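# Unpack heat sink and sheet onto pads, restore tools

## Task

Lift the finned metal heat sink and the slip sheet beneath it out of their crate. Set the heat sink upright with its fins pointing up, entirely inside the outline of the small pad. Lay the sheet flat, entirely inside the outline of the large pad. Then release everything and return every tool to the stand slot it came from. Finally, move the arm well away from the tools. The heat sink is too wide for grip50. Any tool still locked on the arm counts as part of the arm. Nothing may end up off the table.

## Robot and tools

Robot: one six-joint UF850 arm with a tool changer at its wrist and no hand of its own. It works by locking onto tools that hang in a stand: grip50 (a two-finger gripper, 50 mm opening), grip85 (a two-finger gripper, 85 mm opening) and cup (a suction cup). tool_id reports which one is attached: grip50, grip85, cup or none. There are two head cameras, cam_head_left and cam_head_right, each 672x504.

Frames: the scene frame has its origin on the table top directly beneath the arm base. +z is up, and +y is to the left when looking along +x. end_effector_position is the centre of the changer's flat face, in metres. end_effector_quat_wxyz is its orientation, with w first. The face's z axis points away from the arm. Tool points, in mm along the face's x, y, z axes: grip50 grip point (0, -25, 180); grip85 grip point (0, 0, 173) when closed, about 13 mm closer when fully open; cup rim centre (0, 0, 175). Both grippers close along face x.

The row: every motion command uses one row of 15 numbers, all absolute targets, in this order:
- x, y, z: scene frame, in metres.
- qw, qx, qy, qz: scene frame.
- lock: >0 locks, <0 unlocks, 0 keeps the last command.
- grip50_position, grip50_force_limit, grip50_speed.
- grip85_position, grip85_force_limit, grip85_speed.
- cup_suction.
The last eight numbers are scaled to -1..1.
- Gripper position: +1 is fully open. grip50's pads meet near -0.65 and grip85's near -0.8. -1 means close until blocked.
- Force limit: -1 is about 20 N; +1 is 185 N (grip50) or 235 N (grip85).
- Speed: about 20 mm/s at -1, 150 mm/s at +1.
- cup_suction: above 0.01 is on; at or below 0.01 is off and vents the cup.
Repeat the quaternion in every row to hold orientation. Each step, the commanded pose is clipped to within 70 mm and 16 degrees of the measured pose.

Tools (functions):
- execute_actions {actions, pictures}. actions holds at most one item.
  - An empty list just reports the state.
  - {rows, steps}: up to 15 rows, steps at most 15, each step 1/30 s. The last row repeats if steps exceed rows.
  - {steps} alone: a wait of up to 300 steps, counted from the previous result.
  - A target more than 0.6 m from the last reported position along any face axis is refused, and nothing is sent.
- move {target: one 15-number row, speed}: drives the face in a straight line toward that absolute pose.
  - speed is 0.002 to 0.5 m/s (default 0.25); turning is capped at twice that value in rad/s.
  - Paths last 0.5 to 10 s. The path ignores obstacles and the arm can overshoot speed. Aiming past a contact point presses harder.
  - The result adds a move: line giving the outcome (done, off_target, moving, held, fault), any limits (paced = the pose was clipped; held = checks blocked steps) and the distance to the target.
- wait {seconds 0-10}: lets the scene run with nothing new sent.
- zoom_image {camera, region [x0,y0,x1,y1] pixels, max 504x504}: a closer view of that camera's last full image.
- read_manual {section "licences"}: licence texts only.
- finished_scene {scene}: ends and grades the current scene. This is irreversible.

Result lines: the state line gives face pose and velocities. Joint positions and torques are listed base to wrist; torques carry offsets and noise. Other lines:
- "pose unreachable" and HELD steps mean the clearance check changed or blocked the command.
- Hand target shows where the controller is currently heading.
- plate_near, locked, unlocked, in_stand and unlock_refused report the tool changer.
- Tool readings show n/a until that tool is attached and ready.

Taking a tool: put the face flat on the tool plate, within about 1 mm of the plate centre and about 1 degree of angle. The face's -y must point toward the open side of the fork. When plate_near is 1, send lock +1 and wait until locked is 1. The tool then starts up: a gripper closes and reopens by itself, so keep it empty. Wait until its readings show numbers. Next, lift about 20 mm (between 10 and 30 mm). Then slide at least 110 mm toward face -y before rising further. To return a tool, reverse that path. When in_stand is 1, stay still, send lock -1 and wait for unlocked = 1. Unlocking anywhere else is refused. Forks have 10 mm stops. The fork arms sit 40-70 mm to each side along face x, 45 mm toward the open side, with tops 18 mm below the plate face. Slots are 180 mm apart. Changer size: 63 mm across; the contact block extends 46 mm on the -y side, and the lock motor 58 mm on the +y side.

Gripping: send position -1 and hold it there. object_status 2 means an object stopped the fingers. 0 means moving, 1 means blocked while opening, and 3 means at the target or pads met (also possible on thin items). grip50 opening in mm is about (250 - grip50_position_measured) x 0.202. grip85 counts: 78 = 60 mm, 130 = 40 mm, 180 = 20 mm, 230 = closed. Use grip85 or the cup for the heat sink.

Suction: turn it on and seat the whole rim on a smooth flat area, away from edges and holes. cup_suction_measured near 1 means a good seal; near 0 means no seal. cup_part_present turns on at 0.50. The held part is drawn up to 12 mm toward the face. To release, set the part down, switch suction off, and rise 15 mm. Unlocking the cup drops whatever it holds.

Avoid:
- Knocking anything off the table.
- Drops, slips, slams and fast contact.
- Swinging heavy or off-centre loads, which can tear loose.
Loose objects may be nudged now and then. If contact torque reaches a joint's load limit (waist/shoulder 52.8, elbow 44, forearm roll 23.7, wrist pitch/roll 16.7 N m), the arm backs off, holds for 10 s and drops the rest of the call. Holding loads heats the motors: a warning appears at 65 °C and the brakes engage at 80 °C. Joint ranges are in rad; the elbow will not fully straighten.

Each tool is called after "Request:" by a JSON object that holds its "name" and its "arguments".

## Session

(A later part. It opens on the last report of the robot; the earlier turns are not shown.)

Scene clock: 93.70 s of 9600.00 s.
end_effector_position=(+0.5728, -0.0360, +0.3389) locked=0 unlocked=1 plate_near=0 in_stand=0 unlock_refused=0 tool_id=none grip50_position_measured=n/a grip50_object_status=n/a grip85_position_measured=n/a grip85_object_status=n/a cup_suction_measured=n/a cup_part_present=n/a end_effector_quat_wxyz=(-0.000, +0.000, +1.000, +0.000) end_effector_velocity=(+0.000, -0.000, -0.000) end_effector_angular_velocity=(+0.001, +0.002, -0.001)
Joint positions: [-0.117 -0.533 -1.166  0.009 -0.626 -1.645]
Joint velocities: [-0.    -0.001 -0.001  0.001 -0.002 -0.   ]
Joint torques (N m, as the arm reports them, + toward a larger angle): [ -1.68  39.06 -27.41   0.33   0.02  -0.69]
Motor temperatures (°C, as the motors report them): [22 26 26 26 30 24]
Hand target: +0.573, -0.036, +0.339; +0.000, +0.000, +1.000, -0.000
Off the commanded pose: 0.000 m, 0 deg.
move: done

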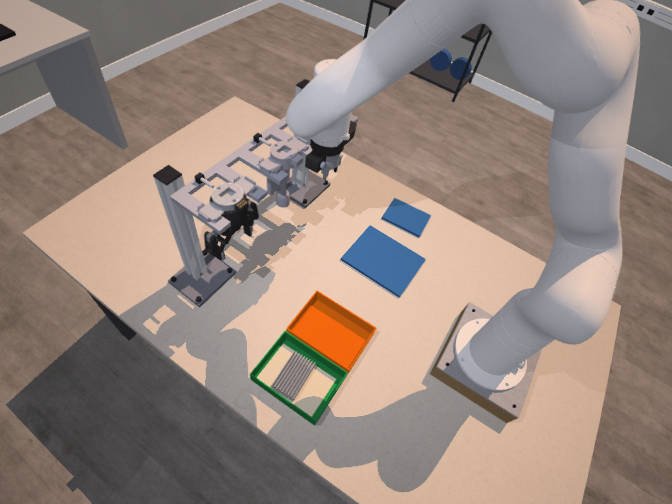

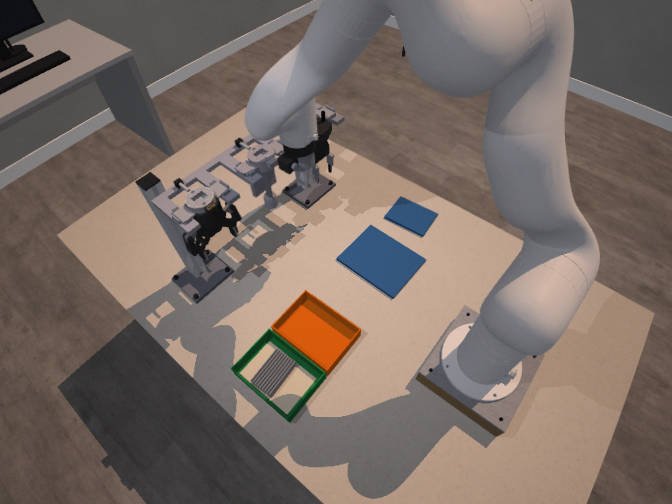

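Request:
{"name": "move", "arguments": {"target": [0.55,-0.03,0.395,0,0,1,0,0,1,0,0,1,0,0,0], "speed": 0.08}}

Request:
{"name": "move", "arguments": {"target": [0.6563,0.1978,0.395,0,0.7175,0.6966,0,0,1,0,0,1,0,0,0], "speed": 0.3}}

Request:
{"name": "move", "arguments": {"target": [0.6563,0.1978,0.377,0,0.7175,0.6966,0,0,1,0,0,1,0,0,0], "speed": 0.015}}

Request:
{"name": "move", "arguments": {"target": [0.6563,0.1978,0.373,0,0.7175,0.6966,0,0,1,0,0,1,0,0,0], "speed": 0.004}}

Scene clock: 106.10 s of 9600.00 s.
end_effector_position=(+0.5498, -0.0300, +0.3947) locked=0 unlocked=1 plate_near=0 in_stand=0 unlock_refused=0 tool_id=none grip50_position_measured=n/a grip50_object_status=n/a grip85_position_measured=n/a grip85_object_status=n/a cup_suction_measured=n/a cup_part_present=n/a end_effector_quat_wxyz=(-0.000, +0.000, +1.000, -0.000) end_effector_velocity=(-0.000, -0.000, +0.002) end_effector_angular_velocity=(-0.001, -0.001, +0.000)
Joint positions: [-0.11  -0.405 -1.124  0.008 -0.712 -1.635]
Joint velocities: [-0.     0.004  0.001 -0.001 -0.002  0.001]
Joint torques (N m, as the arm reports them, + toward a larger angle): [ -2.26  35.29 -27.78   0.37  -0.25  -0.63]
Motor temperatures (°C, as the motors report them): [22 26 26 26 30 24]
Hand target: +0.550, -0.030, +0.395; +0.000, +0.000, +1.000, -0.000
Off the commanded pose: 0.000 m, 0 deg.
move: done

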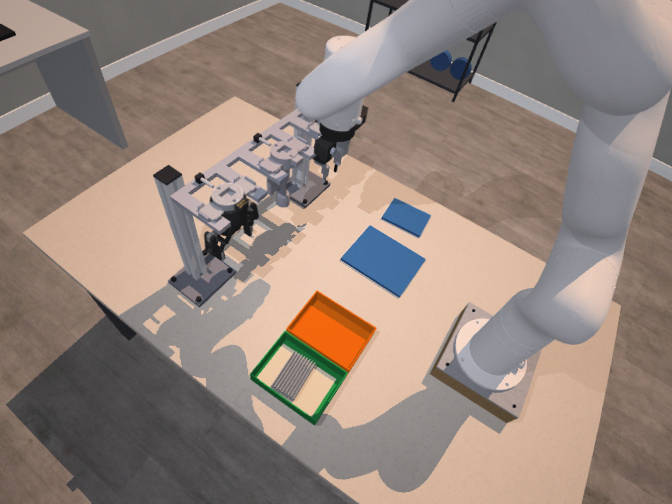

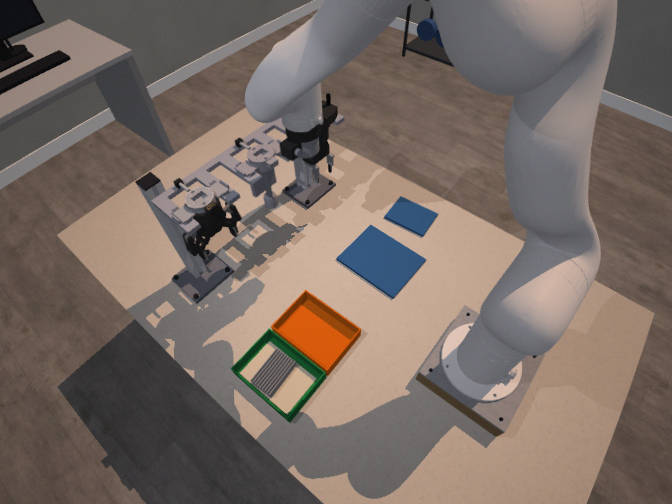

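Scene clock: 109.27 s of 9600.00 s.
end_effector_position=(+0.6565, +0.1978, +0.3956) locked=0 unlocked=1 plate_near=0 in_stand=0 unlock_refused=0 tool_id=none grip50_position_measured=n/a grip50_object_status=n/a grip85_position_measured=n/a grip85_object_status=n/a cup_suction_measured=n/a cup_part_present=n/a end_effector_quat_wxyz=(-0.001, +0.717, +0.697, +0.001) end_effector_velocity=(+0.000, +0.001, +0.000) end_effector_angular_velocity=(-0.001, +0.001, -0.008)
Joint positions: [ 0.24  -0.719 -1.603  0.005 -0.874  0.316]
Joint velocities: [ 0.002 -0.002 -0.003 -0.    -0.002  0.01 ]
Joint torques (N m, as the arm reports them, + toward a larger angle): [ -2.13  46.39 -29.18   0.72  -0.26  -0.77]
Motor temperatures (°C, as the motors report them): [22 26 26 26 30 24]
Hand target: +0.657, +0.198, +0.396; -0.000, +0.718, +0.696, +0.001
Off the commanded pose: 0.001 m, 0 deg.
move: done

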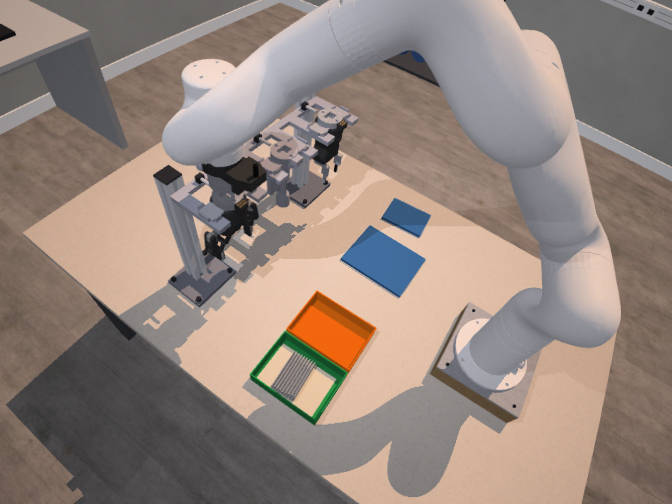

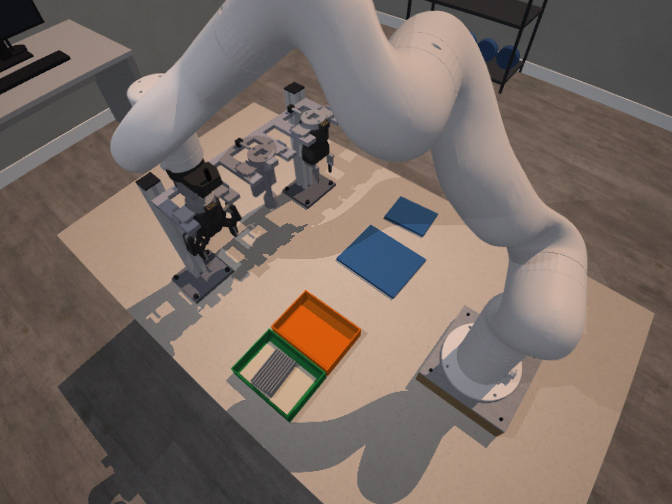

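Scene clock: 110.77 s of 9600.00 s.
end_effector_position=(+0.6564, +0.1978, +0.3771) locked=0 unlocked=1 plate_near=0 in_stand=0 unlock_refused=0 tool_id=none grip50_position_measured=n/a grip50_object_status=n/a grip85_position_measured=n/a grip85_object_status=n/a cup_suction_measured=n/a cup_part_present=n/a end_effector_quat_wxyz=(-0.000, +0.717, +0.697, +0.000) end_effector_velocity=(+0.000, +0.000, -0.001) end_effector_angular_velocity=(-0.001, -0.002, +0.003)
Joint positions: [ 0.24  -0.738 -1.589  0.003 -0.843  0.318]
Joint velocities: [ 0.001 -0.001  0.    -0.002  0.002 -0.001]
Joint torques (N m, as the arm reports them, + toward a larger angle): [ -1.55  46.82 -28.98   0.61  -0.23  -0.66]
Motor temperatures (°C, as the motors report them): [22 26 26 26 30 24]
Hand target: +0.656, +0.198, +0.377; -0.000, +0.717, +0.697, +0.000
Off the commanded pose: 0.000 m, 0 deg.
move: done

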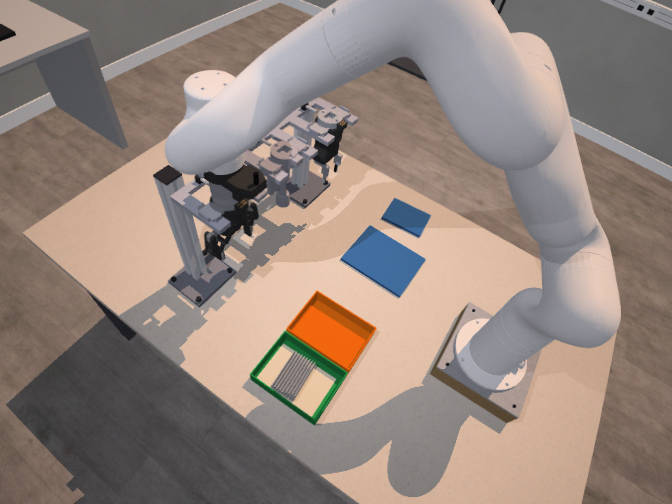

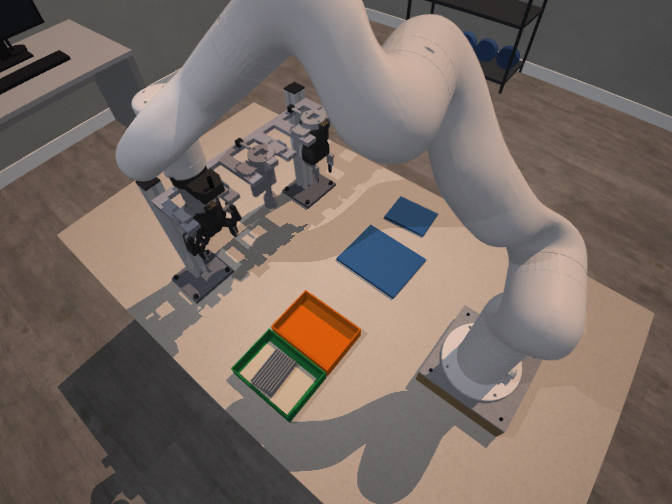

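Scene clock: 112.00 s of 9600.00 s.
end_effector_position=(+0.6563, +0.1978, +0.3730) locked=0 unlocked=1 plate_near=0 in_stand=0 unlock_refused=0 tool_id=none grip50_position_measured=n/a grip50_object_status=n/a grip85_position_measured=n/a grip85_object_status=n/a cup_suction_measured=n/a cup_part_present=n/a end_effector_quat_wxyz=(-0.000, +0.717, +0.697, -0.000) end_effector_velocity=(-0.000, +0.001, -0.001) end_effector_angular_velocity=(+0.002, +0.001, +0.000)
Joint positions: [ 0.24  -0.742 -1.586  0.003 -0.836  0.318]
Joint velocities: [ 0.001 -0.001  0.     0.002  0.001 -0.001]
Joint torques (N m, as the arm reports them, + toward a larger angle): [ -2.4   46.63 -28.78   0.61  -0.31  -0.67]
Motor temperatures (°C, as the motors report them): [22 26 26 26 30 24]
Hand target: +0.656, +0.198, +0.373; -0.000, +0.717, +0.697, +0.000
Off the commanded pose: 0.000 m, 0 deg.
move: done

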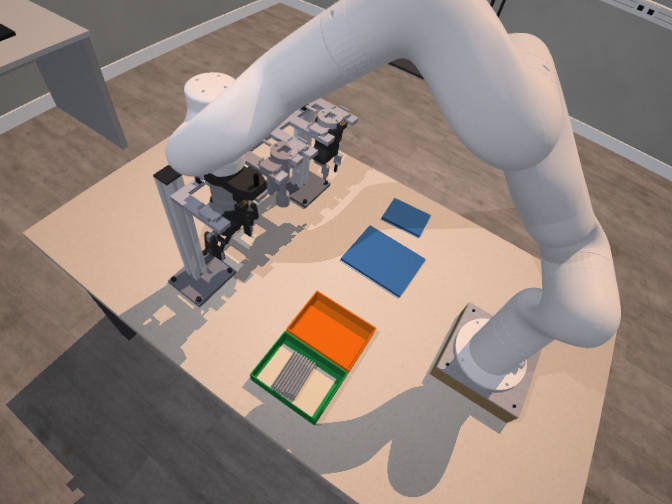

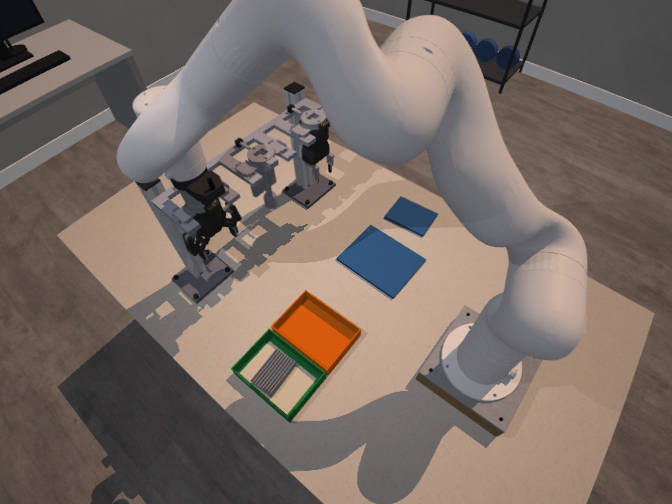

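Request:
{"name": "move", "arguments": {"target": [0.6563,0.1978,0.3647,0,0.7175,0.6966,0,0,1,0,0,1,0,0,0], "speed": 0.005}}

Scene clock: 115.43 s of 9600.00 s.
end_effector_position=(+0.6564, +0.1978, +0.3650) locked=0 unlocked=1 plate_near=1 in_stand=1 unlock_refused=0 tool_id=none grip50_position_measured=n/a grip50_object_status=n/a grip85_position_measured=n/a grip85_object_status=n/a cup_suction_measured=n/a cup_part_present=n/a end_effector_quat_wxyz=(+0.000, +0.717, +0.697, +0.000) end_effector_velocity=(-0.000, -0.000, -0.001) end_effector_angular_velocity=(-0.000, +0.001, +0.001)
Joint positions: [ 0.24  -0.75  -1.581  0.003 -0.822  0.318]
Joint velocities: [-0.    -0.001  0.    -0.     0.001 -0.001]
Joint torques (N m, as the arm reports them, + toward a larger angle): [ -1.8   43.83 -27.8    0.74   0.18  -0.69]
Motor temperatures (°C, as the motors report them): [22 26 26 26 30 24]
Hand target: +0.656, +0.198, +0.365; -0.000, +0.717, +0.697, +0.000
Off the commanded pose: 0.000 m, 0 deg.
move: done

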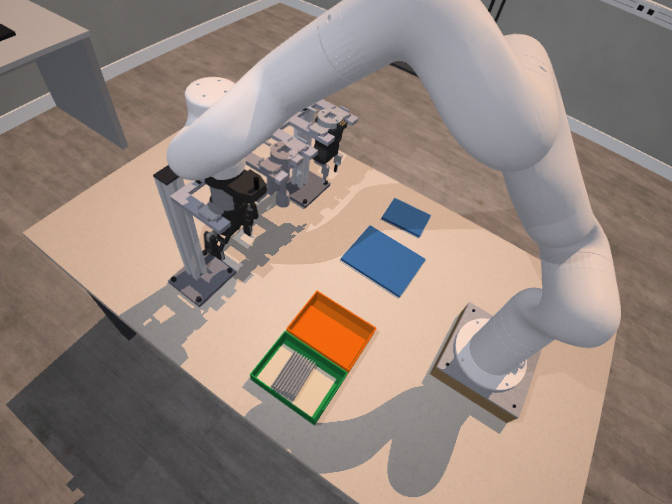

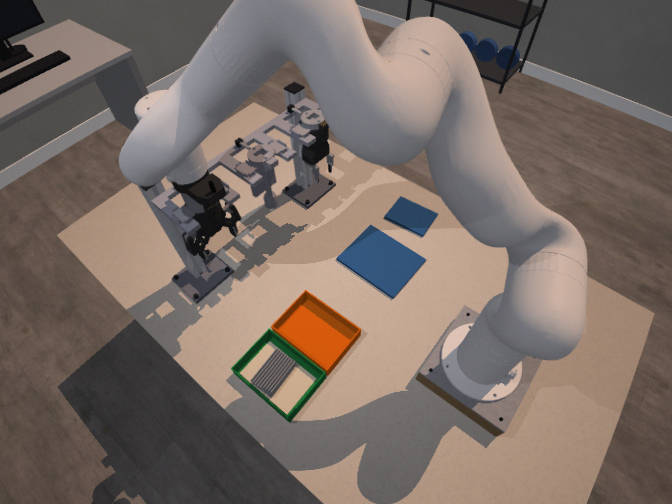

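Request:
{"name": "execute_actions", "arguments": {"actions": [{"rows":[[0.6563,0.1978,0.3647,0,0.7175,0.6966,0,1,1,0,0,1,0,0,0]],"steps":15}], "pictures": false}}

Request:
{"name": "execute_actions", "arguments": {"actions": [{"steps":25}], "pictures": false}}

Request:
{"name": "zoom_image", "arguments": {"camera": "cam_head_left", "region": [230,180,470,440]}}

Scene clock: 118.77 s of 9600.00 s.
end_effector_position=(+0.6563, +0.1978, +0.3647) locked=0 unlocked=0 plate_near=1 in_stand=1 unlock_refused=0 tool_id=none grip50_position_measured=n/a grip50_object_status=n/a grip85_position_measured=n/a grip85_object_status=n/a cup_suction_measured=n/a cup_part_present=n/a end_effector_quat_wxyz=(+0.000, +0.717, +0.697, +0.000) end_effector_velocity=(+0.000, +0.000, +0.000) end_effector_angular_velocity=(+0.001, -0.001, -0.000)
Joint positions: [ 0.24  -0.751 -1.581  0.003 -0.822  0.318]
Joint velocities: [0.    0.001 0.    0.    0.    0.   ]
Joint torques (N m, as the arm reports them, + toward a larger angle): [ -1.03  36.03 -21.68   0.71   0.13  -0.6 ]
Motor temperatures (°C, as the motors report them): [22 26 26 26 30 24]
Hand target: +0.656, +0.198, +0.365; -0.000, +0.717, +0.697, +0.000
Off the commanded pose: 0.000 m, 0 deg.
Steps of this call (steps 1 to 85: nothing new was sent; steps 86 to 100: all 15 steps of this action). Readings (end_effector_position | what the end effector reports):
86: (+0.6564, +0.1978, +0.3647) | locked=0 unlocked=0 plate_near=1 in_stand=1 unlock_refused=0 tool_id=none grip50_position_measured=n/a grip50_object_status=n/a grip85_position_measured=n/a grip85_object_status=n/a cup_suction_measured=n/a cup_part_present=n/a
87: (+0.6564, +0.1978, +0.3647) | locked=0 unlocked=0 plate_near=1 in_stand=1 unlock_refused=0 tool_id=none grip50_position_measured=n/a grip50_object_status=n/a grip85_position_measured=n/a grip85_object_status=n/a cup_suction_measured=n/a cup_part_present=n/a
89: (+0.6563, +0.1978, +0.3647) | locked=0 unlocked=0 plate_near=1 in_stand=1 unlock_refused=0 tool_id=none grip50_position_measured=n/a grip50_object_status=n/a grip85_position_measured=n/a grip85_object_status=n/a cup_suction_measured=n/a cup_part_present=n/a
93: (+0.6563, +0.1978, +0.3647) | locked=0 unlocked=0 plate_near=1 in_stand=1 unlock_refused=0 tool_id=none grip50_position_measured=n/a grip50_object_status=n/a grip85_position_measured=n/a grip85_object_status=n/a cup_suction_measured=n/a cup_part_present=n/a
100: the state above

Scene clock: 119.60 s of 9600.00 s.
end_effector_position=(+0.6564, +0.1979, +0.3648) locked=1 unlocked=0 plate_near=1 in_stand=1 unlock_refused=0 tool_id=grip85 grip50_position_measured=n/a grip50_object_status=n/a grip85_position_measured=n/a grip85_object_status=n/a cup_suction_measured=n/a cup_part_present=n/a end_effector_quat_wxyz=(+0.000, +0.718, +0.697, +0.000) end_effector_velocity=(-0.001, -0.000, +0.001) end_effector_angular_velocity=(-0.001, +0.003, +0.002)
Joint positions: [ 0.24  -0.751 -1.581  0.003 -0.821  0.318]
Joint velocities: [ 0.     0.001  0.001 -0.001 -0.004 -0.002]
Joint torques (N m, as the arm reports them, + toward a larger angle): [ -1.31  44.34 -25.06   0.06  -1.41  -0.78]
Motor temperatures (°C, as the motors report them): [22 26 26 26 30 24]
Hand target: +0.656, +0.198, +0.365; -0.000, +0.717, +0.697, +0.000
Off the commanded pose: 0.000 m, 0 deg.
Steps of this call (steps 1 to 25: nothing new was sent). Readings (end_effector_position | what the end effector reports):
1: (+0.6563, +0.1978, +0.3647) | locked=0 unlocked=0 plate_near=1 in_stand=1 unlock_refused=0 tool_id=none grip50_position_measured=n/a grip50_object_status=n/a grip85_position_measured=n/a grip85_object_status=n/a cup_suction_measured=n/a cup_part_present=n/a
2: (+0.6563, +0.1978, +0.3647) | locked=0 unlocked=0 plate_near=1 in_stand=1 unlock_refused=0 tool_id=none grip50_position_measured=n/a grip50_object_status=n/a grip85_position_measured=n/a grip85_object_status=n/a cup_suction_measured=n/a cup_part_present=n/a
4: (+0.6564, +0.1978, +0.3647) | locked=0 unlocked=0 plate_near=1 in_stand=1 unlock_refused=0 tool_id=none grip50_position_measured=n/a grip50_object_status=n/a grip85_position_measured=n/a grip85_object_status=n/a cup_suction_measured=n/a cup_part_present=n/a
8: (+0.6565, +0.1978, +0.3646) | locked=0 unlocked=0 plate_near=1 in_stand=1 unlock_refused=0 tool_id=none grip50_position_measured=n/a grip50_object_status=n/a grip85_position_measured=n/a grip85_object_status=n/a cup_suction_measured=n/a cup_part_present=n/a
25: the state above

Region (230, 180, 470, 440) of cam_head_left's 672x504 image, scaled by 1.938, with more detail than that image has; it fills the left 465 columns of this view, and the rest is white.

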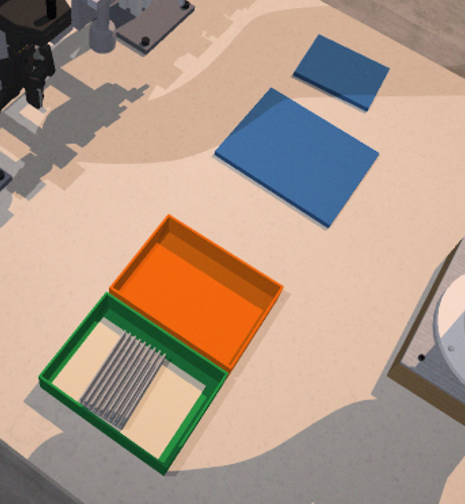

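Request:
{"name": "move", "arguments": {"target": [0.6563,0.1978,0.385,0,0.7175,0.6966,0,0,1,0,0,0.7,-0.3,0,0], "speed": 0.03}}

Request:
{"name": "move", "arguments": {"target": [0.526,0.2017,0.385,0,0.7175,0.6966,0,0,1,0,0,0.7,-0.3,0,0], "speed": 0.1}}

Request:
{"name": "move", "arguments": {"target": [0.35,0.27,0.27,0,0,1,0,0,1,0,0,0.7,-0.3,0,0], "speed": 0.25}}

Request:
{"name": "zoom_image", "arguments": {"camera": "cam_head_left", "region": [220,270,400,450]}}

Request:
{"name": "zoom_image", "arguments": {"camera": "cam_head_right", "region": [200,270,380,450]}}

Scene clock: 126.47 s of 9600.00 s.
end_effector_position=(+0.6562, +0.1977, +0.3848) locked=1 unlocked=0 plate_near=1 in_stand=0 unlock_refused=0 tool_id=grip85 grip50_position_measured=n/a grip50_object_status=n/a grip85_position_measured=41 grip85_object_status=3 cup_suction_measured=n/a cup_part_present=n/a end_effector_quat_wxyz=(-0.000, +0.718, +0.697, -0.000) end_effector_velocity=(-0.000, -0.000, +0.000) end_effector_angular_velocity=(-0.000, +0.002, +0.002)
Joint positions: [ 0.24  -0.729 -1.594  0.003 -0.857  0.319]
Joint velocities: [-0.     0.    -0.001  0.001 -0.003 -0.002]
Joint torques (N m, as the arm reports them, + toward a larger angle): [ -2.47  55.59 -35.39   0.71  -0.33  -0.67]
Motor temperatures (°C, as the motors report them): [22 26 26 26 30 24]
Hand target: +0.656, +0.198, +0.385; +0.000, +0.718, +0.697, -0.000
Off the commanded pose: 0.000 m, 0 deg.
move: done

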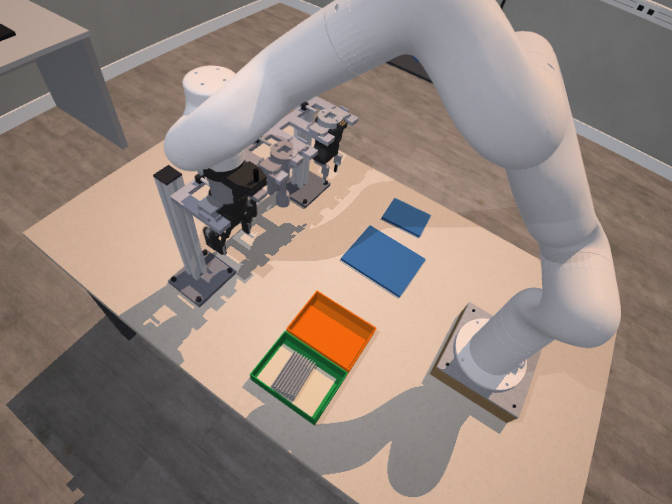

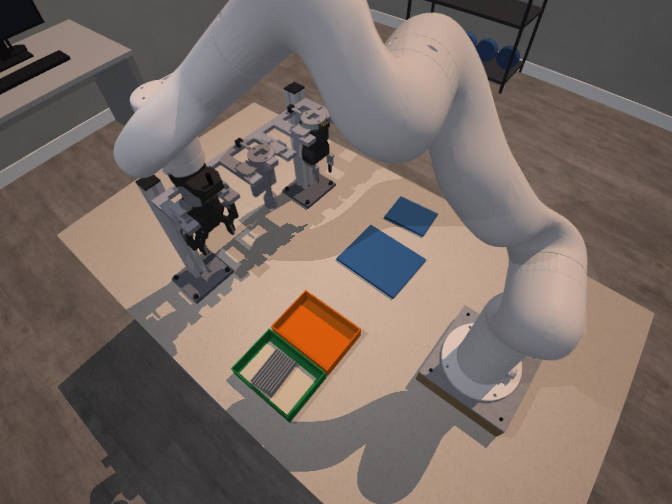

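Scene clock: 128.20 s of 9600.00 s.
end_effector_position=(+0.5264, +0.2020, +0.3845) locked=1 unlocked=0 plate_near=1 in_stand=0 unlock_refused=0 tool_id=grip85 grip50_position_measured=n/a grip50_object_status=n/a grip85_position_measured=41 grip85_object_status=3 cup_suction_measured=n/a cup_part_present=n/a end_effector_quat_wxyz=(-0.000, +0.717, +0.697, +0.000) end_effector_velocity=(-0.002, -0.000, -0.000) end_effector_angular_velocity=(+0.000, +0.001, +0.000)
Joint positions: [ 0.314 -0.445 -1.156  0.004 -0.703  0.391]
Joint velocities: [ 0.001  0.003  0.005  0.001  0.001 -0.   ]
Joint torques (N m, as the arm reports them, + toward a larger angle): [ -1.64  43.42 -33.2    0.45  -0.26  -0.7 ]
Motor temperatures (°C, as the motors report them): [22 26 26 26 30 24]
Hand target: +0.526, +0.202, +0.385; -0.000, +0.717, +0.697, +0.000
Off the commanded pose: 0.001 m, 0 deg.
move: done

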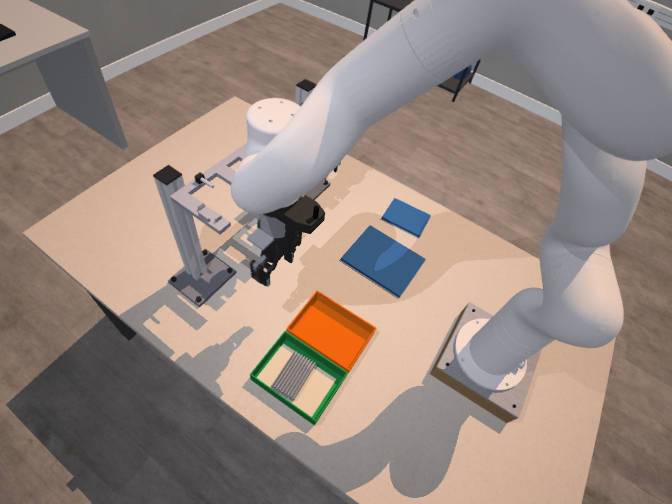

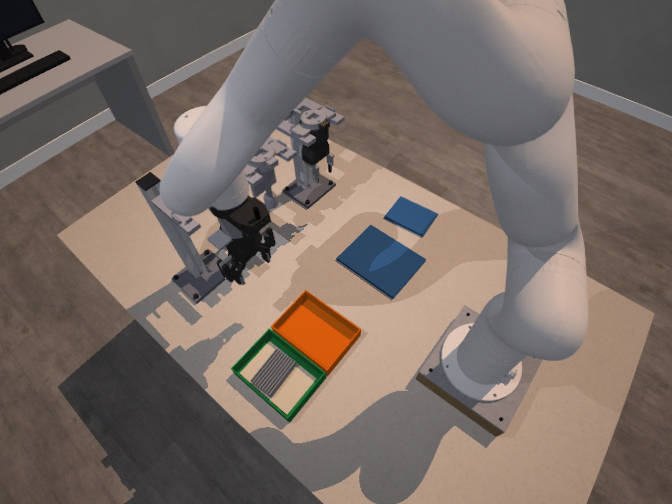

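Scene clock: 131.87 s of 9600.00 s.
end_effector_position=(+0.3506, +0.2711, +0.2694) locked=1 unlocked=0 plate_near=1 in_stand=0 unlock_refused=0 tool_id=grip85 grip50_position_measured=n/a grip50_object_status=n/a grip85_position_measured=41 grip85_object_status=3 cup_suction_measured=n/a cup_part_present=n/a end_effector_quat_wxyz=(-0.000, +0.000, +1.000, +0.001) end_effector_velocity=(-0.001, -0.000, -0.001) end_effector_angular_velocity=(+0.002, +0.003, +0.009)
Joint positions: [ 0.607 -0.4   -0.753  0.005 -0.343 -0.917]
Joint velocities: [ 0.    -0.001  0.002  0.009  0.002 -0.017]
Joint torques (N m, as the arm reports them, + toward a larger angle): [ -1.96  35.54 -25.73   0.38  -0.29  -0.58]
Motor temperatures (°C, as the motors report them): [22 26 26 26 30 24]
Hand target: +0.350, +0.271, +0.269; -0.000, -0.000, +1.000, +0.001
Off the commanded pose: 0.001 m, 0 deg.
move: done

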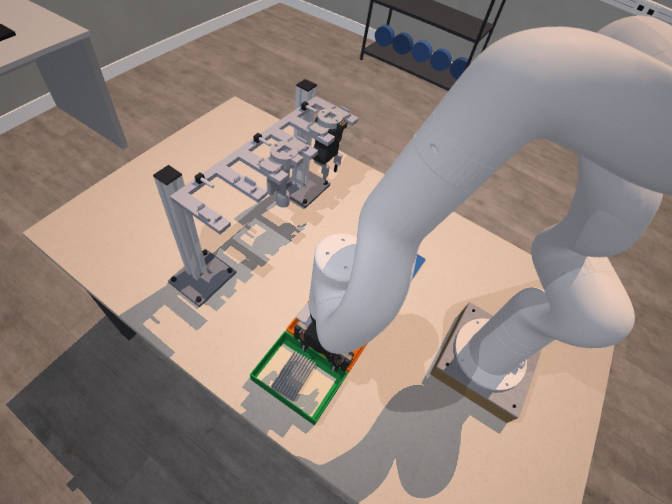

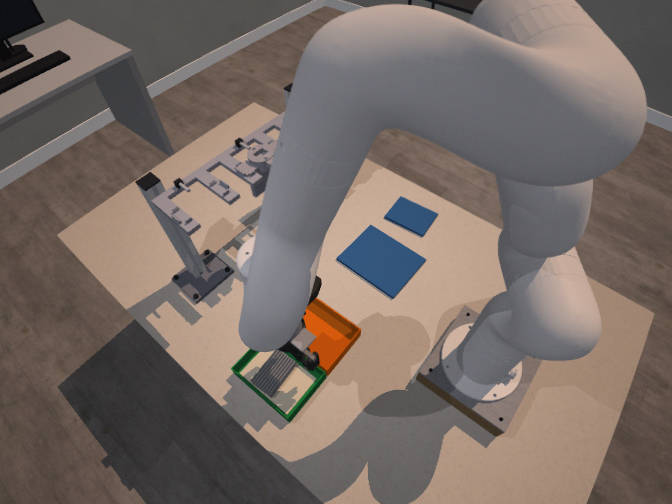

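Region (220, 270, 400, 450) of cam_head_left's 672x504 image, scaled by 2.800, with more detail than that image has.

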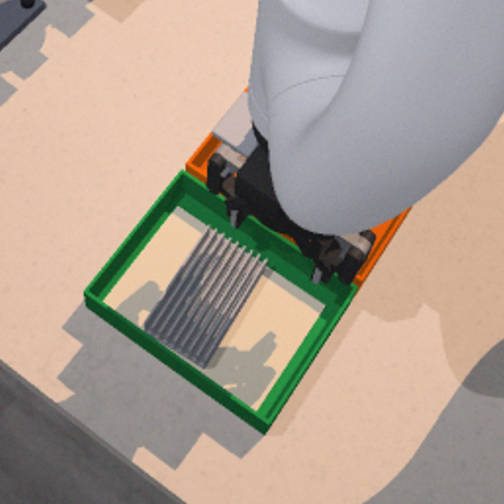

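Region (200, 270, 380, 450) of cam_head_right's 672x504 image, scaled by 2.800, with more detail than that image has.

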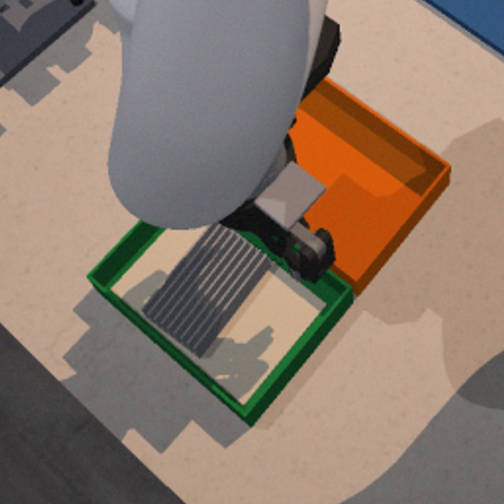

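Request:
{"name": "move", "arguments": {"target": [0.392,0.307,0.245,0,0,1,0,0,1,0,0,0.7,-0.3,0,0], "speed": 0.1}}

Request:
{"name": "zoom_image", "arguments": {"camera": "cam_head_left", "region": [230,310,370,450]}}

Request:
{"name": "zoom_image", "arguments": {"camera": "cam_head_right", "region": [210,310,350,450]}}

Scene clock: 138.10 s of 9600.00 s.
end_effector_position=(+0.3920, +0.3069, +0.2453) locked=1 unlocked=0 plate_near=1 in_stand=0 unlock_refused=0 tool_id=grip85 grip50_position_measured=n/a grip50_object_status=n/a grip85_position_measured=41 grip85_object_status=3 cup_suction_measured=n/a cup_part_present=n/a end_effector_quat_wxyz=(-0.000, +0.000, +1.000, -0.000) end_effector_velocity=(+0.001, +0.001, -0.000) end_effector_angular_velocity=(-0.000, -0.000, -0.001)
Joint positions: [ 0.614 -0.549 -0.912 -0.002 -0.354 -0.904]
Joint velocities: [-0.    -0.003 -0.004 -0.001 -0.001  0.002]
Joint torques (N m, as the arm reports them, + toward a larger angle): [ -1.64  41.7  -26.25   0.15  -0.27  -0.67]
Motor temperatures (°C, as the motors report them): [22 26 26 26 30 24]
Hand target: +0.392, +0.307, +0.245; -0.000, +0.000, +1.000, +0.000
Off the commanded pose: 0.000 m, 0 deg.
move: done

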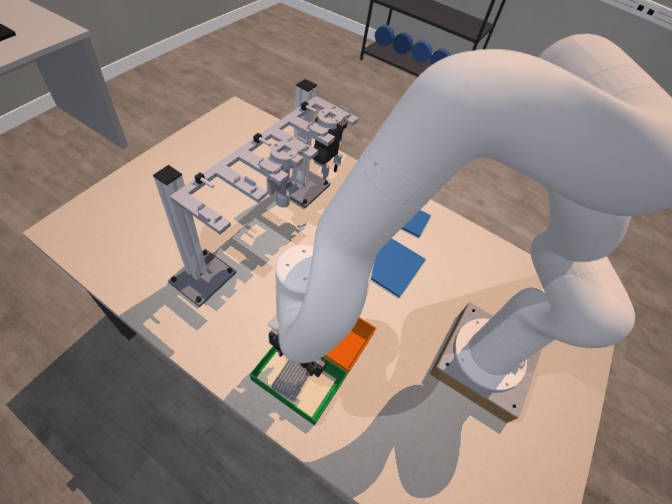

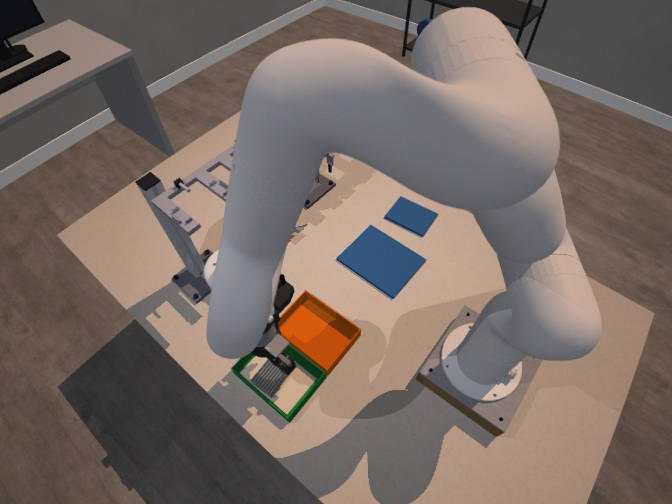

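Region (230, 310, 370, 450) of cam_head_left's 672x504 image, scaled by 3.600, with more detail than that image has.

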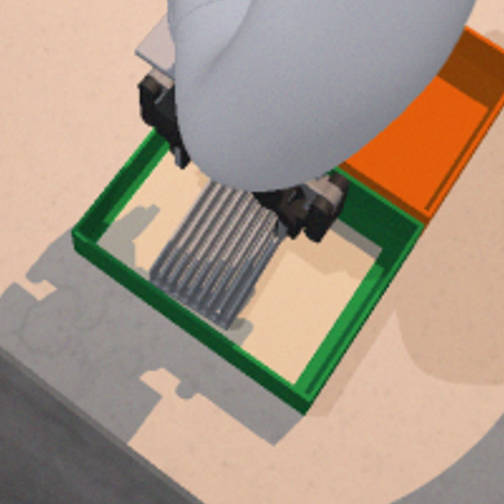

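Region (210, 310, 350, 450) of cam_head_right's 672x504 image, scaled by 3.600, with more detail than that image has.

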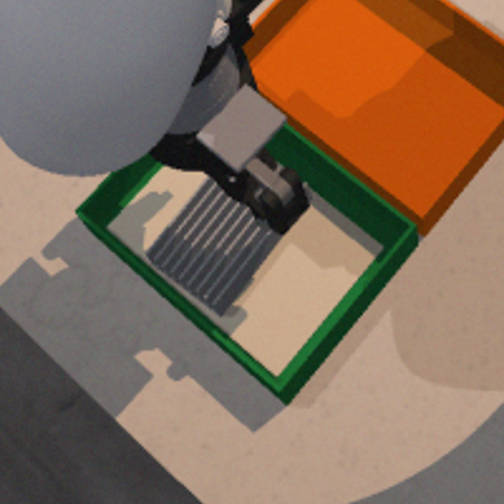

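Request:
{"name": "move", "arguments": {"target": [0.384,0.32,0.232,0,0,1,0,0,1,0,0,0.9,-0.3,0,0], "speed": 0.03}}

Request:
{"name": "zoom_image", "arguments": {"camera": "cam_head_left", "region": [230,310,370,450]}}

Request:
{"name": "zoom_image", "arguments": {"camera": "cam_head_right", "region": [210,310,350,450]}}

Scene clock: 144.17 s of 9600.00 s.
end_effector_position=(+0.3841, +0.3200, +0.2321) locked=1 unlocked=0 plate_near=1 in_stand=0 unlock_refused=0 tool_id=grip85 grip50_position_measured=n/a grip50_object_status=n/a grip85_position_measured=16 grip85_object_status=3 cup_suction_measured=n/a cup_part_present=n/a end_effector_quat_wxyz=(-0.000, -0.000, +1.000, +0.000) end_effector_velocity=(+0.000, +0.001, -0.001) end_effector_angular_velocity=(+0.001, -0.001, -0.002)
Joint positions: [ 0.645 -0.58  -0.92  -0.002 -0.331 -0.873]
Joint velocities: [ 0.002 -0.002 -0.002 -0.001  0.002  0.004]
Joint torques (N m, as the arm reports them, + toward a larger angle): [ -2.18  42.07 -25.67   0.32  -0.28  -0.71]
Motor temperatures (°C, as the motors report them): [22 26 26 26 30 24]
Hand target: +0.384, +0.320, +0.232; -0.000, -0.000, +1.000, +0.000
Off the commanded pose: 0.000 m, 0 deg.
move: done

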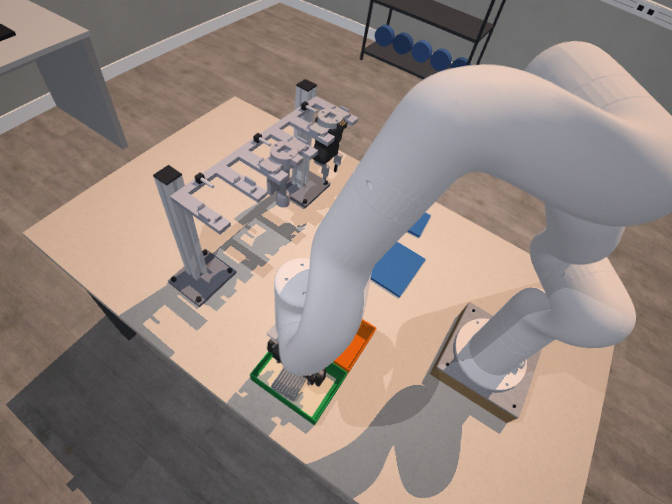

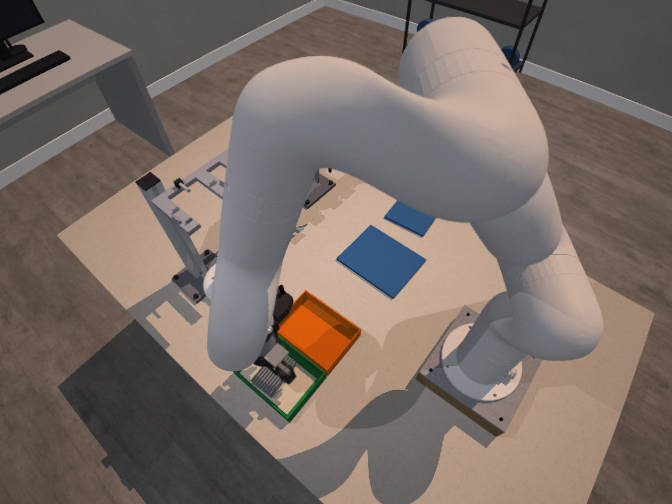

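Region (230, 310, 370, 450) of cam_head_left's 672x504 image, scaled by 3.600, with more detail than that image has.

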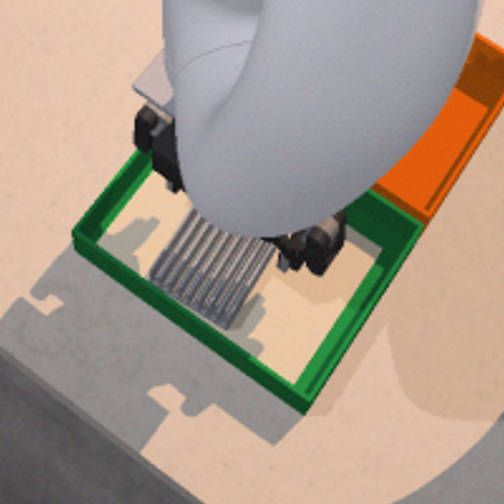

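Region (210, 310, 350, 450) of cam_head_right's 672x504 image, scaled by 3.600, with more detail than that image has.

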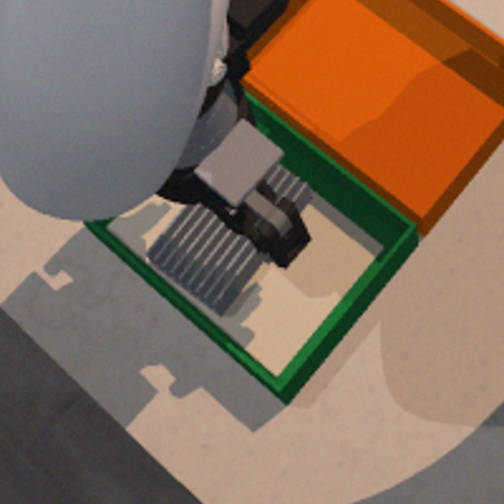

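Request:
{"name": "move", "arguments": {"target": [0.384,0.32,0.200,0,0,1,0,0,1,0,0,0.9,-0.3,0,0], "speed": 0.015}}

Request:
{"name": "zoom_image", "arguments": {"camera": "cam_head_left", "region": [230,310,370,450]}}

Scene clock: 148.47 s of 9600.00 s.
end_effector_position=(+0.3841, +0.3201, +0.2000) locked=1 unlocked=0 plate_near=1 in_stand=0 unlock_refused=0 tool_id=grip85 grip50_position_measured=n/a grip50_object_status=n/a grip85_position_measured=16 grip85_object_status=3 cup_suction_measured=n/a cup_part_present=n/a end_effector_quat_wxyz=(-0.000, -0.000, +1.000, +0.000) end_effector_velocity=(+0.001, +0.000, -0.001) end_effector_angular_velocity=(+0.001, -0.002, -0.001)
Joint positions: [ 0.645 -0.65  -0.929 -0.003 -0.271 -0.873]
Joint velocities: [-0.    -0.002 -0.001 -0.     0.003  0.001]
Joint torques (N m, as the arm reports them, + toward a larger angle): [ -1.33  43.56 -23.44   0.38  -0.3   -0.64]
Motor temperatures (°C, as the motors report them): [22 26 26 26 30 24]
Hand target: +0.384, +0.320, +0.200; -0.000, -0.000, +1.000, +0.000
Off the commanded pose: 0.000 m, 0 deg.
move: done

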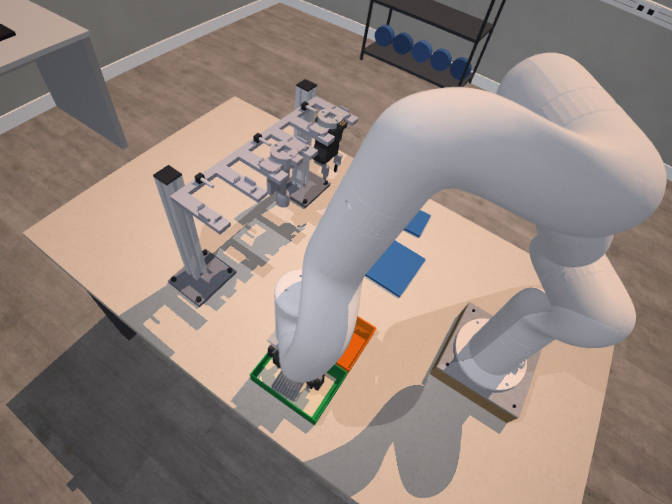

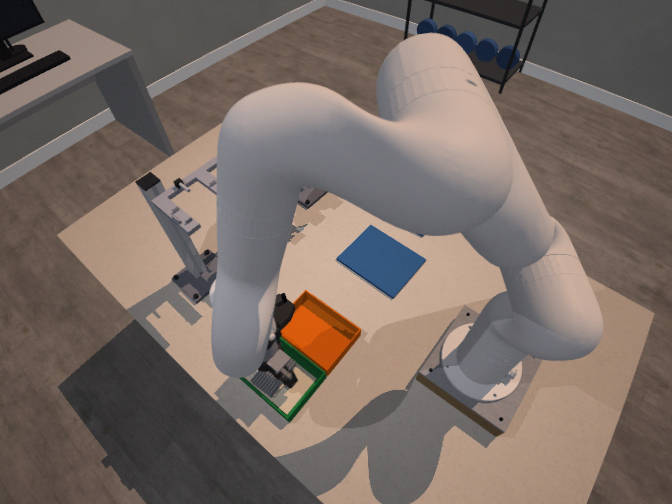

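Region (230, 310, 370, 450) of cam_head_left's 672x504 image, scaled by 3.600, with more detail than that image has.

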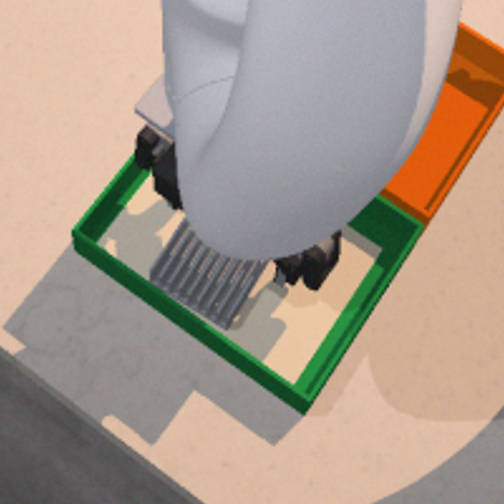

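Request:
{"name": "move", "arguments": {"target": [0.384,0.32,0.200,0,0,1,0,0,1,0,0,-1,-0.3,-0.6,0], "speed": 0.015}}

Request:
{"name": "move", "arguments": {"target": [0.384,0.32,0.29,0,0,1,0,0,1,0,0,-1,-0.3,-0.6,0], "speed": 0.06}}

Scene clock: 154.10 s of 9600.00 s.
end_effector_position=(+0.3842, +0.3202, +0.2004) locked=1 unlocked=0 plate_near=1 in_stand=0 unlock_refused=0 tool_id=grip85 grip50_position_measured=n/a grip50_object_status=n/a grip85_position_measured=77 grip85_object_status=2 cup_suction_measured=n/a cup_part_present=n/a end_effector_quat_wxyz=(+0.000, -0.000, +1.000, +0.000) end_effector_velocity=(-0.000, -0.000, -0.001) end_effector_angular_velocity=(-0.000, +0.001, -0.003)
Joint positions: [ 0.645 -0.649 -0.929 -0.004 -0.271 -0.872]
Joint velocities: [-0.    -0.001  0.     0.001  0.001  0.001]
Joint torques (N m, as the arm reports them, + toward a larger angle): [ -1.71  37.02 -21.04   0.26   0.31  -0.59]
Motor temperatures (°C, as the motors report them): [22 26 26 26 30 24]
Hand target: +0.384, +0.320, +0.200; -0.000, -0.000, +1.000, -0.000
Off the commanded pose: 0.000 m, 0 deg.
move: done

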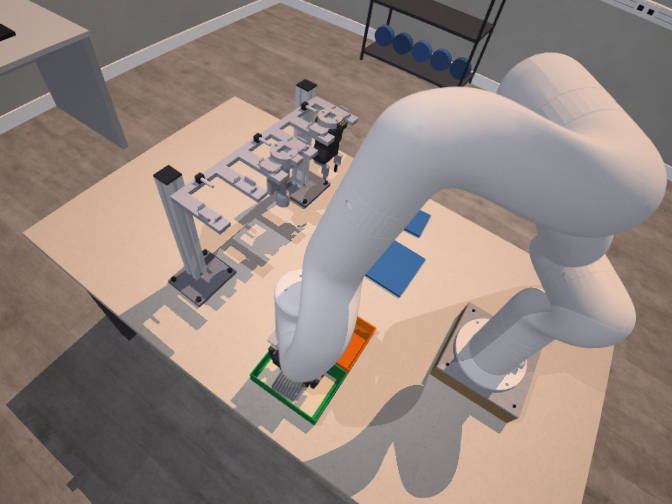

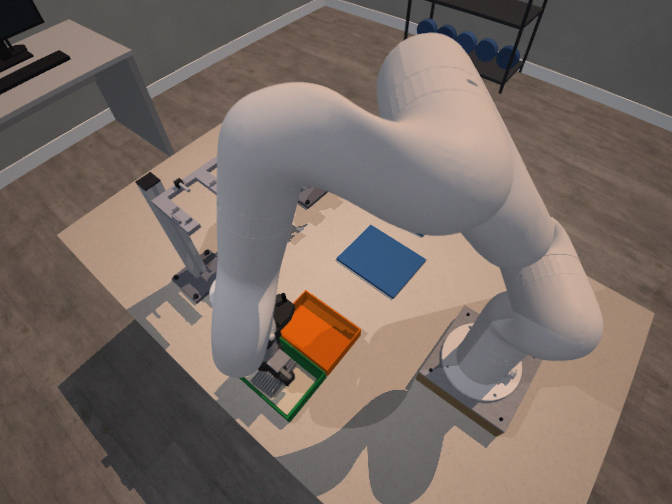

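Scene clock: 155.97 s of 9600.00 s.
end_effector_position=(+0.3837, +0.3196, +0.2899) locked=1 unlocked=0 plate_near=1 in_stand=0 unlock_refused=0 tool_id=grip85 grip50_position_measured=n/a grip50_object_status=n/a grip85_position_measured=77 grip85_object_status=2 cup_suction_measured=n/a cup_part_present=n/a end_effector_quat_wxyz=(+0.000, +0.000, +1.000, -0.000) end_effector_velocity=(-0.000, +0.000, +0.001) end_effector_angular_velocity=(-0.000, +0.000, -0.001)
Joint positions: [ 0.645 -0.463 -0.918 -0.003 -0.447 -0.872]
Joint velocities: [ 0.     0.002 -0.     0.001 -0.003  0.001]
Joint torques (N m, as the arm reports them, + toward a larger angle): [ -1.6   40.84 -29.09   0.54  -0.24  -0.63]
Motor temperatures (°C, as the motors report them): [22 26 26 26 30 24]
Hand target: +0.384, +0.320, +0.290; +0.000, +0.000, +1.000, -0.000
Off the commanded pose: 0.001 m, 0 deg.
move: done

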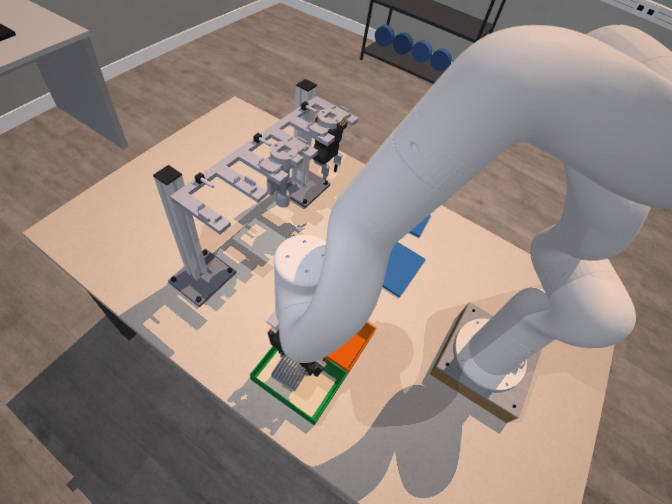

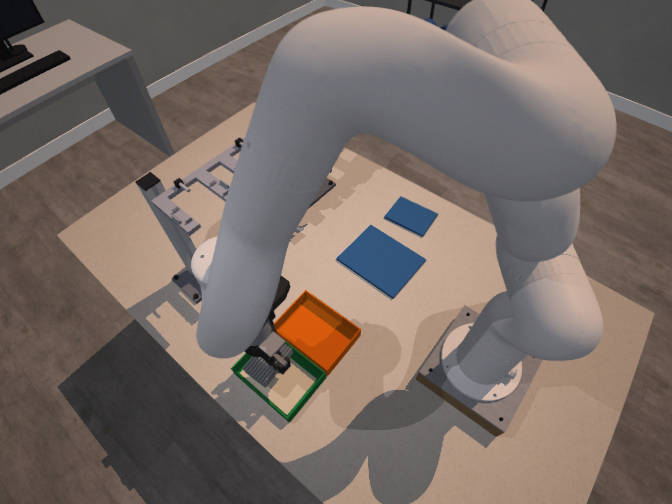

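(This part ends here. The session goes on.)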